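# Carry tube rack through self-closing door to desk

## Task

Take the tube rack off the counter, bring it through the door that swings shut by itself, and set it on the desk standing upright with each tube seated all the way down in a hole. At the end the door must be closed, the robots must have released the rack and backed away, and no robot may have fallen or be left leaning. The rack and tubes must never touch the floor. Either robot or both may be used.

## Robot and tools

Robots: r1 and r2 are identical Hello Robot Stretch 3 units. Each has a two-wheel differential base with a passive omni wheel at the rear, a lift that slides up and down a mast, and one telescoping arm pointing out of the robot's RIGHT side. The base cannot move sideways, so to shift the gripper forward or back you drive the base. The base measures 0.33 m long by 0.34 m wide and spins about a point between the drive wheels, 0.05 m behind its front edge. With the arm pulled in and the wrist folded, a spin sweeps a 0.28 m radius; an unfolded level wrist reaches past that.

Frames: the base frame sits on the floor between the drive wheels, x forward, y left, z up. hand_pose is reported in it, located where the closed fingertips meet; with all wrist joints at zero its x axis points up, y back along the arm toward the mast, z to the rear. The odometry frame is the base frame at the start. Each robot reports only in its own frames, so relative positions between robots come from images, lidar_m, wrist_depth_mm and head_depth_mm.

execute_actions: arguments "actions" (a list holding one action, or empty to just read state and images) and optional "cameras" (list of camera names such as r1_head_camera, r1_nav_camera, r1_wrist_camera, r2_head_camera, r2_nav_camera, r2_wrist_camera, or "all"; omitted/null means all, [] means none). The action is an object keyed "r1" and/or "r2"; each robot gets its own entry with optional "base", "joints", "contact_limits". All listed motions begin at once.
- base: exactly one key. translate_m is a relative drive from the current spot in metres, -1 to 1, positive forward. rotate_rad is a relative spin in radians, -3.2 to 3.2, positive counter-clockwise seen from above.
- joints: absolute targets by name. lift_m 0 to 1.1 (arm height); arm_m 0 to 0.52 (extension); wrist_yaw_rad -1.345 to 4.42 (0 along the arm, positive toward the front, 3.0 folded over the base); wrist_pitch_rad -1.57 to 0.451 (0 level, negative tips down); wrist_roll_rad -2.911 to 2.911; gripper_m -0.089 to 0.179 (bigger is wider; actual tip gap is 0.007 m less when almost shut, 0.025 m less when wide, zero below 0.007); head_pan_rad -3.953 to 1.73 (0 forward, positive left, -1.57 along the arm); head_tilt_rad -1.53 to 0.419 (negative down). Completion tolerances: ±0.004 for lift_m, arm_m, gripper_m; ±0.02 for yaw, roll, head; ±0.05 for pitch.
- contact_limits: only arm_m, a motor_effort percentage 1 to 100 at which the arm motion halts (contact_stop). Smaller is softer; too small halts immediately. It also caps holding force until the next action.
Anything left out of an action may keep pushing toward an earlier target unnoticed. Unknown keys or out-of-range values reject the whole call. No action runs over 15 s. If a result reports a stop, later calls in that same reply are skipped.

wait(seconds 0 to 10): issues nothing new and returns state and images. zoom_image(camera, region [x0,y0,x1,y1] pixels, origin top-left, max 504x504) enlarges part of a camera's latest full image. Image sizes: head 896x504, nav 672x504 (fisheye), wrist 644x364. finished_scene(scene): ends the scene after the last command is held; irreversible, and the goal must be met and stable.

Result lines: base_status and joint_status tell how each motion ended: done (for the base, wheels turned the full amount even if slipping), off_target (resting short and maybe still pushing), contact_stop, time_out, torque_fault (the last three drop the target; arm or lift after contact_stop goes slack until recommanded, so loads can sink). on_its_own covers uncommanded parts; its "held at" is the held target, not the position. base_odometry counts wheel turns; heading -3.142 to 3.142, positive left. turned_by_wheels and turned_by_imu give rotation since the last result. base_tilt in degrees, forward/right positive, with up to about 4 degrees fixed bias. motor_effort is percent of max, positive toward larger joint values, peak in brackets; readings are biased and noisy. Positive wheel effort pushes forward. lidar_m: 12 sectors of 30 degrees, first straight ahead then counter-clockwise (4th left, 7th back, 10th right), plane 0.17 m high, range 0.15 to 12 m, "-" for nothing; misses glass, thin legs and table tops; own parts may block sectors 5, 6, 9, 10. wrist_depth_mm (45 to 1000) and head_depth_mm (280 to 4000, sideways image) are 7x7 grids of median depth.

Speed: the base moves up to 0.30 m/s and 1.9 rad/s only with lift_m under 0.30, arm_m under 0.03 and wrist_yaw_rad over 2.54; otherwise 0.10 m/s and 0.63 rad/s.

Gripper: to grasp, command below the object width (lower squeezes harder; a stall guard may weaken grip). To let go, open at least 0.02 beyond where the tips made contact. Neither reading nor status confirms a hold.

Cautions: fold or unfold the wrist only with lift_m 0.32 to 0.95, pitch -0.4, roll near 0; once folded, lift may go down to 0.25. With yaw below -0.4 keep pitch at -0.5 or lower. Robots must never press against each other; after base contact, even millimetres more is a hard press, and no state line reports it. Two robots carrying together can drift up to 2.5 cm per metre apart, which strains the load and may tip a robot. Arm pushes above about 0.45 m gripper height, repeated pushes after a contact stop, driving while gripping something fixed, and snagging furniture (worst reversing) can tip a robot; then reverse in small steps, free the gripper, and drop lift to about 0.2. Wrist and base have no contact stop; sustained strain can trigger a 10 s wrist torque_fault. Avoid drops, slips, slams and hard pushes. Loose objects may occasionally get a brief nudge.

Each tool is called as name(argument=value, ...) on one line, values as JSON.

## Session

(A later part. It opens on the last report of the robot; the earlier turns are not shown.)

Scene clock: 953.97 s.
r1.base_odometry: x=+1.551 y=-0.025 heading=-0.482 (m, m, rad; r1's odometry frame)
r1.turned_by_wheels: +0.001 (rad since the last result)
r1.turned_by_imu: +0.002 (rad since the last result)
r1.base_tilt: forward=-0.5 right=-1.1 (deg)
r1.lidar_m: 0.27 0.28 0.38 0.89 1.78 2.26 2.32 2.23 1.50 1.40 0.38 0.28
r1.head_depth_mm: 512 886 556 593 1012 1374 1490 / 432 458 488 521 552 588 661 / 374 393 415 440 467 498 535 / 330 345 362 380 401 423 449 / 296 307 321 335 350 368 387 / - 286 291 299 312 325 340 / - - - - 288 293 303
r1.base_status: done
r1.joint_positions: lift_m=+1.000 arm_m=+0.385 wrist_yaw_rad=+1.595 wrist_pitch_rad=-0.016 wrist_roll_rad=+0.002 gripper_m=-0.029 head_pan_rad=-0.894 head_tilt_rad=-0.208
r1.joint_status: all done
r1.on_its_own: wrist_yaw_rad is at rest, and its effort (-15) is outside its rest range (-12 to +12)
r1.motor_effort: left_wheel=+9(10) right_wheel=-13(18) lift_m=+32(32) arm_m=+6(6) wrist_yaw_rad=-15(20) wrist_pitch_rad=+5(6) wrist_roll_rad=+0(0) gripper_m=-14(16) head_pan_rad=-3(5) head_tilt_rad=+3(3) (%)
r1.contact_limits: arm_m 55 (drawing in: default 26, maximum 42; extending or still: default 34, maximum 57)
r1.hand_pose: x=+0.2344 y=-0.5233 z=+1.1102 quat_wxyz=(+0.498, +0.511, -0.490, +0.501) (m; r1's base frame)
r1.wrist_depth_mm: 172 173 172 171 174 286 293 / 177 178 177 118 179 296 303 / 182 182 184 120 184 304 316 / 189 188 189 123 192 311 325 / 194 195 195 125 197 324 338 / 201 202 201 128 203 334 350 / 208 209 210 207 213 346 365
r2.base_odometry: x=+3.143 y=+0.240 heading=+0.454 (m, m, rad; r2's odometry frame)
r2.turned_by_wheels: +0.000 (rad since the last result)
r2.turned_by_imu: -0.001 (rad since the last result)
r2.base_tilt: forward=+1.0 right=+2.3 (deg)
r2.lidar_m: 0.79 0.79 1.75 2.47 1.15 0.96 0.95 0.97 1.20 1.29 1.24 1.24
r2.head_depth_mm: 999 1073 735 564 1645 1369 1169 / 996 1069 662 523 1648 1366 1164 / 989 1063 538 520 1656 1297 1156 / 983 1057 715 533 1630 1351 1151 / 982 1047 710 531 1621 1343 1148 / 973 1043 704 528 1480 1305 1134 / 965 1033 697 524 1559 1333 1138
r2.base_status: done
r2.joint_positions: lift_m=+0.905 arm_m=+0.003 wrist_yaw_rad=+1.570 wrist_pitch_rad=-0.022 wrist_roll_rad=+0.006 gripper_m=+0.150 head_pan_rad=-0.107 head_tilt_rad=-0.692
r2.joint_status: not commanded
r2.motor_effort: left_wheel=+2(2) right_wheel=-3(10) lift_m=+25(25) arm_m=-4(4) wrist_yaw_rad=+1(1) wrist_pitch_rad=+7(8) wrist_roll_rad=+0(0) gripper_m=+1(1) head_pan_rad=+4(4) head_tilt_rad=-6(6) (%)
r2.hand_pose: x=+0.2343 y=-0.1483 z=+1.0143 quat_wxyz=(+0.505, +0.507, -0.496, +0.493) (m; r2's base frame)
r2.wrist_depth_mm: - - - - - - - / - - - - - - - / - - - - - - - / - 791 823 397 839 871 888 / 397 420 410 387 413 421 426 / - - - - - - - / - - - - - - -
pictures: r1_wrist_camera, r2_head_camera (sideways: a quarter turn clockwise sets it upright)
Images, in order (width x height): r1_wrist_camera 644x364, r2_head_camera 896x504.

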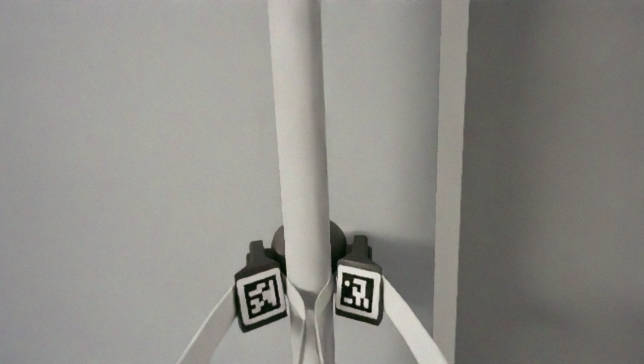

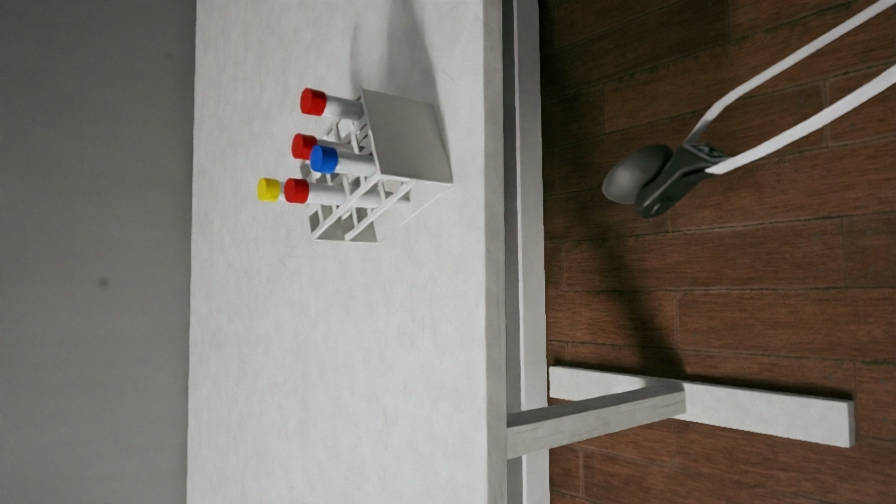

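execute_actions(actions=[{"r1": {"base": {"translate_m": 0.035}, "joints": {"arm_m": 0.39}, "contact_limits": {"arm_m": 55}}, "r2": {"base": {"translate_m": -0.2}, "joints": {"head_tilt_rad": -0.5}}}], cameras=["r1_wrist_camera", "r1_nav_camera"])

Scene clock: 964.57 s.
r1.base_odometry: x=+1.582 y=-0.041 heading=-0.482 (m, m, rad; r1's odometry frame)
r1.turned_by_wheels: +0.001 (rad since the last result)
r1.turned_by_imu: +0.002 (rad since the last result)
r1.base_tilt: forward=-0.7 right=-1.1 (deg)
r1.lidar_m: 0.25 0.26 0.34 0.79 1.78 2.27 2.35 2.24 1.50 1.40 0.36 0.26
r1.head_depth_mm: 516 776 560 601 907 1201 1403 / 428 454 484 519 550 586 667 / 365 384 406 431 458 490 526 / 319 334 350 368 388 410 435 / 290 296 308 321 336 352 371 / - - 285 291 298 309 323 / - - - - - 286 291
r1.base_status: done
r1.joint_positions: lift_m=+1.000 arm_m=+0.389 wrist_yaw_rad=+1.603 wrist_pitch_rad=-0.016 wrist_roll_rad=+0.002 gripper_m=-0.029 head_pan_rad=-0.894 head_tilt_rad=-0.208
r1.joint_status: all done
r1.on_its_own: wrist_yaw_rad is at rest, and its effort (-24) is outside its rest range (-12 to +12)
r1.motor_effort: left_wheel=+9(12) right_wheel=-12(20) lift_m=+32(32) arm_m=+6(7) wrist_yaw_rad=-24(28) wrist_pitch_rad=+5(5) wrist_roll_rad=+0(0) gripper_m=-15(15) head_pan_rad=-3(4) head_tilt_rad=+3(4) (%)
r1.contact_limits: arm_m 55 (drawing in: default 26, maximum 42; extending or still: default 34, maximum 57)
r1.hand_pose: x=+0.2343 y=-0.5261 z=+1.1102 quat_wxyz=(+0.496, +0.513, -0.488, +0.504) (m; r1's base frame)
r1.wrist_depth_mm: 169 170 171 172 177 247 257 / 173 175 176 177 181 256 264 / 178 181 182 122 186 264 273 / 185 186 188 124 193 271 283 / 190 191 194 127 199 283 294 / 196 199 199 128 206 293 302 / 203 206 209 208 215 304 315
r2.base_odometry: x=+2.963 y=+0.153 heading=+0.454 (m, m, rad; r2's odometry frame)
r2.turned_by_wheels: +0.000 (rad since the last result)
r2.turned_by_imu: +0.000 (rad since the last result)
r2.base_tilt: forward=+1.0 right=+2.3 (deg)
r2.lidar_m: 0.98 1.47 2.04 2.23 0.87 0.75 0.74 0.79 0.91 1.29 1.34 1.45
r2.head_depth_mm: 1169 1286 1211 786 1786 1553 1281 / 1165 1276 1196 775 1780 1557 1264 / 1154 1269 1171 691 1752 1545 1200 / 1146 1253 1157 723 1757 1535 1257 / 1144 1250 1143 754 1736 1521 1252 / 1133 1240 1125 746 1668 1416 1241 / 1127 1228 1109 740 1706 1512 1241
r2.base_status: done
r2.joint_positions: lift_m=+0.905 arm_m=+0.003 wrist_yaw_rad=+1.570 wrist_pitch_rad=-0.022 wrist_roll_rad=+0.006 gripper_m=+0.150 head_pan_rad=-0.107 head_tilt_rad=-0.507
r2.joint_status: all done
r2.motor_effort: left_wheel=+2(5) right_wheel=-3(7) lift_m=+25(25) arm_m=-4(5) wrist_yaw_rad=+1(1) wrist_pitch_rad=+7(7) wrist_roll_rad=+0(0) gripper_m=+0(1) head_pan_rad=+4(4) head_tilt_rad=+4(27) (%)
r2.hand_pose: x=+0.2343 y=-0.1483 z=+1.0143 quat_wxyz=(+0.505, +0.507, -0.496, +0.493) (m; r2's base frame)
r2.wrist_depth_mm: - - - - - - - / - - - - - - - / - - - - - - - / - 822 831 593 862 879 879 / - - - - - - 891 / - - - - - - - / - - - - - - 913
pictures: r1_nav_camera (sideways: a quarter turn counterclockwise sets it upright), r1_wrist_camera
Images, in order (width x height): r1_nav_camera 672x504, r1_wrist_camera 644x364.

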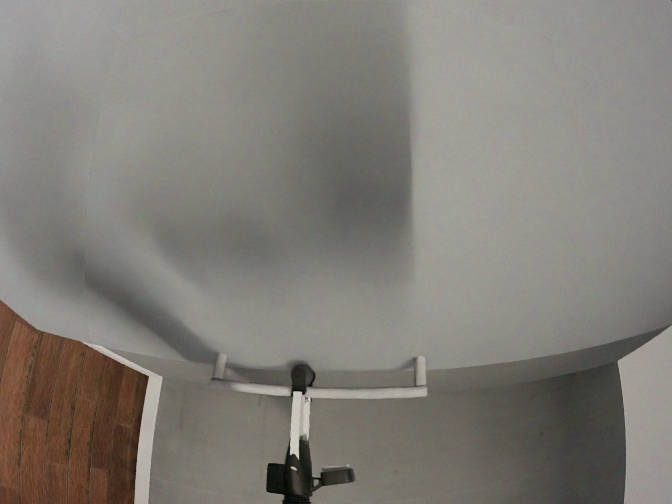

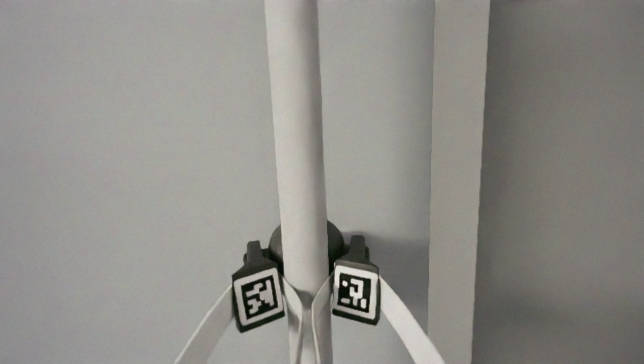

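execute_actions(actions=[{"r1": {"joints": {"gripper_m": 0.12}}}], cameras=[])

execute_actions(actions=[{"r1": {"base": {"translate_m": -0.3}}}], cameras=["r1_wrist_camera", "r1_nav_camera", "r2_head_camera"])

Scene clock: 970.87 s.
r1.base_odometry: x=+1.582 y=-0.041 heading=-0.482 (m, m, rad; r1's odometry frame)
r1.turned_by_wheels: -0.001 (rad since the last result)
r1.turned_by_imu: +0.000 (rad since the last result)
r1.base_tilt: forward=-0.6 right=-1.0 (deg)
r1.lidar_m: 0.28 0.28 0.36 0.79 1.79 2.27 2.35 2.23 1.50 1.40 0.44 0.30
r1.head_depth_mm: 718 780 853 941 1043 1207 1409 / 562 591 607 637 674 833 925 / 471 498 527 560 598 625 693 / 401 421 442 465 490 519 552 / 350 365 380 397 416 436 459 / 310 322 334 347 361 376 393 / 287 292 298 308 319 331 343
r1.base_status: not commanded
r1.joint_positions: lift_m=+1.000 arm_m=+0.390 wrist_yaw_rad=+1.586 wrist_pitch_rad=-0.016 wrist_roll_rad=+0.002 gripper_m=+0.120 head_pan_rad=-0.894 head_tilt_rad=-0.208
r1.joint_status: all done
r1.motor_effort: left_wheel=-1(9) right_wheel=+1(11) lift_m=+32(32) arm_m=+4(6) wrist_yaw_rad=-3(24) wrist_pitch_rad=+5(5) wrist_roll_rad=+0(0) gripper_m=+0(80) head_pan_rad=-3(4) head_tilt_rad=+3(3) (%)
r1.hand_pose: x=+0.2344 y=-0.5308 z=+1.1102 quat_wxyz=(+0.500, +0.508, -0.492, +0.499) (m; r1's base frame)
r1.wrist_depth_mm: 217 223 229 238 235 254 263 / 224 229 237 243 243 263 271 / 229 235 243 251 250 272 283 / 234 242 251 259 258 281 290 / 243 248 260 269 265 288 303 / 248 254 267 275 277 302 311 / 257 268 275 286 285 310 324
r2.base_odometry: x=+2.963 y=+0.153 heading=+0.454 (m, m, rad; r2's odometry frame)
r2.turned_by_wheels: +0.000 (rad since the last result)
r2.turned_by_imu: +0.001 (rad since the last result)
r2.base_tilt: forward=+1.0 right=+2.2 (deg)
r2.lidar_m: 0.99 1.46 2.04 2.23 0.87 0.73 0.71 0.74 0.91 1.28 1.35 1.45
r2.head_depth_mm: 1170 1283 1215 783 1782 1553 1279 / 1165 1280 1194 774 1780 1553 1277 / 1157 1271 1174 693 1756 1542 1205 / 1147 1258 1155 724 1746 1541 1258 / 1141 1248 1138 753 1731 1526 1258 / 1134 1240 1121 746 1666 1412 1246 / 1125 1228 1111 739 1704 1501 1244
r2.base_status: not commanded
r2.joint_positions: lift_m=+0.905 arm_m=+0.003 wrist_yaw_rad=+1.570 wrist_pitch_rad=-0.022 wrist_roll_rad=+0.006 gripper_m=+0.150 head_pan_rad=-0.107 head_tilt_rad=-0.507
r2.joint_status: not commanded
r2.motor_effort: left_wheel=+2(2) right_wheel=-3(3) lift_m=+25(25) arm_m=-4(5) wrist_yaw_rad=+1(2) wrist_pitch_rad=+8(7) wrist_roll_rad=+0(0) gripper_m=+0(0) head_pan_rad=+4(4) head_tilt_rad=+5(4) (%)
r2.hand_pose: x=+0.2343 y=-0.1483 z=+1.0143 quat_wxyz=(+0.505, +0.507, -0.496, +0.493) (m; r2's base frame)
r2.wrist_depth_mm: - - - - - - - / - - - - - - - / - - - - - - - / - 824 816 596 847 866 907 / - - - - - - 876 / - - - - - - - / - - - - - - 891
pictures: none
No camera images: the call's "cameras" was empty. Leave "cameras" out to get every camera's image.

Scene clock: 974.83 s.
r1.base_odometry: x=+1.316 y=+0.098 heading=-0.482 (m, m, rad; r1's odometry frame)
r1.turned_by_wheels: +0.000 (rad since the last result)
r1.turned_by_imu: +0.000 (rad since the last result)
r1.base_tilt: forward=-0.6 right=-1.1 (deg)
r1.lidar_m: 0.58 0.58 0.74 1.62 1.75 2.20 2.05 2.08 1.54 1.43 0.89 0.62
r1.head_depth_mm: 1281 1324 1359 1411 1456 1511 1547 / 1253 1342 1412 1467 1540 1613 1627 / 1038 1095 1160 1231 1319 1409 1507 / 884 926 972 1025 1077 1146 1214 / 755 787 823 860 901 946 992 / 683 711 733 764 792 830 868 / 613 633 655 681 703 729 755
r1.base_status: done
r1.joint_positions: lift_m=+1.000 arm_m=+0.390 wrist_yaw_rad=+1.586 wrist_pitch_rad=-0.016 wrist_roll_rad=+0.002 gripper_m=+0.120 head_pan_rad=-0.894 head_tilt_rad=-0.208
r1.joint_status: not commanded
r1.motor_effort: left_wheel=-1(6) right_wheel=+2(3) lift_m=+32(32) arm_m=+4(4) wrist_yaw_rad=-3(3) wrist_pitch_rad=+5(5) wrist_roll_rad=+0(0) gripper_m=+1(0) head_pan_rad=-3(4) head_tilt_rad=+3(3) (%)
r1.hand_pose: x=+0.2344 y=-0.5308 z=+1.1102 quat_wxyz=(+0.500, +0.508, -0.492, +0.499) (m; r1's base frame)
r1.wrist_depth_mm: 467 488 503 515 532 557 575 / 482 499 510 533 548 568 592 / 495 516 527 551 567 598 610 / 513 528 548 563 591 612 632 / 524 538 562 576 605 624 656 / 540 552 577 595 628 646 686 / 550 587 603 630 649 685 714
r2.base_odometry: x=+2.963 y=+0.153 heading=+0.454 (m, m, rad; r2's odometry frame)
r2.turned_by_wheels: +0.000 (rad since the last result)
r2.turned_by_imu: +0.001 (rad since the last result)
r2.base_tilt: forward=+1.1 right=+2.3 (deg)
r2.lidar_m: 0.99 1.46 2.05 2.23 0.87 0.73 0.71 0.74 0.91 1.29 1.35 1.44
r2.head_depth_mm: 1175 1293 1219 784 1796 1551 1279 / 1164 1277 1193 776 1774 1550 1268 / 1160 1264 1174 692 1761 1546 1205 / 1148 1261 1157 723 1754 1525 1257 / 1142 1249 1142 753 1734 1524 1253 / 1138 1244 1124 748 1674 1413 1248 / 1124 1230 1108 741 1702 1507 1233
r2.base_status: not commanded
r2.joint_positions: lift_m=+0.905 arm_m=+0.003 wrist_yaw_rad=+1.570 wrist_pitch_rad=-0.022 wrist_roll_rad=+0.006 gripper_m=+0.150 head_pan_rad=-0.107 head_tilt_rad=-0.507
r2.joint_status: not commanded
r2.motor_effort: left_wheel=+2(2) right_wheel=-3(3) lift_m=+25(25) arm_m=-5(5) wrist_yaw_rad=+1(0) wrist_pitch_rad=+7(7) wrist_roll_rad=+0(0) gripper_m=-1(0) head_pan_rad=+4(4) head_tilt_rad=+5(5) (%)
r2.hand_pose: x=+0.2343 y=-0.1483 z=+1.0143 quat_wxyz=(+0.505, +0.507, -0.496, +0.493) (m; r2's base frame)
r2.wrist_depth_mm: - - - - - - - / - - - - - - - / - - - - - - - / - 825 813 584 870 870 912 / - - - - - - 856 / - - - - - - - / - - - - - - 937
pictures: r1_nav_camera (sideways: a quarter turn counterclockwise sets it upright), r1_wrist_camera, r2_head_camera (sideways: a quarter turn clockwise sets it upright)
Images, in order (width x height): r1_nav_camera 672x504, r1_wrist_camera 644x364, r2_head_camera 896x504.

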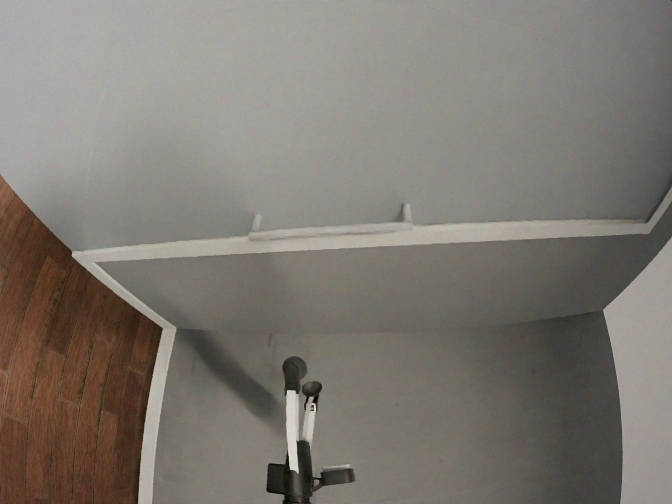

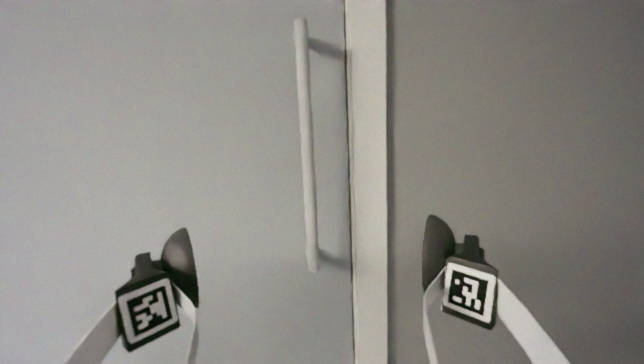

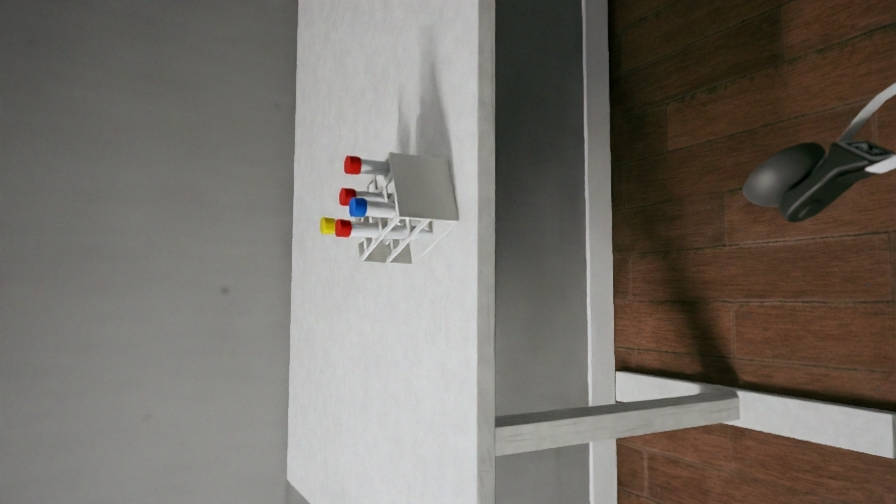

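zoom_image(camera="r2_head_camera", region=[300, 130, 480, 280])

Region (300, 130, 480, 280) of r2_head_camera's 896x504 image, scaled by 2.800, with more detail than that image has.

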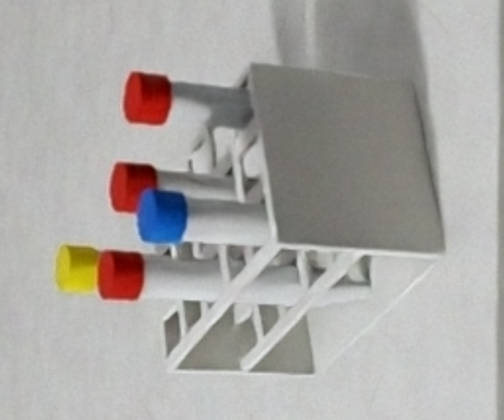

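finished_scene(scene=2)

The scene is finished: the task was done.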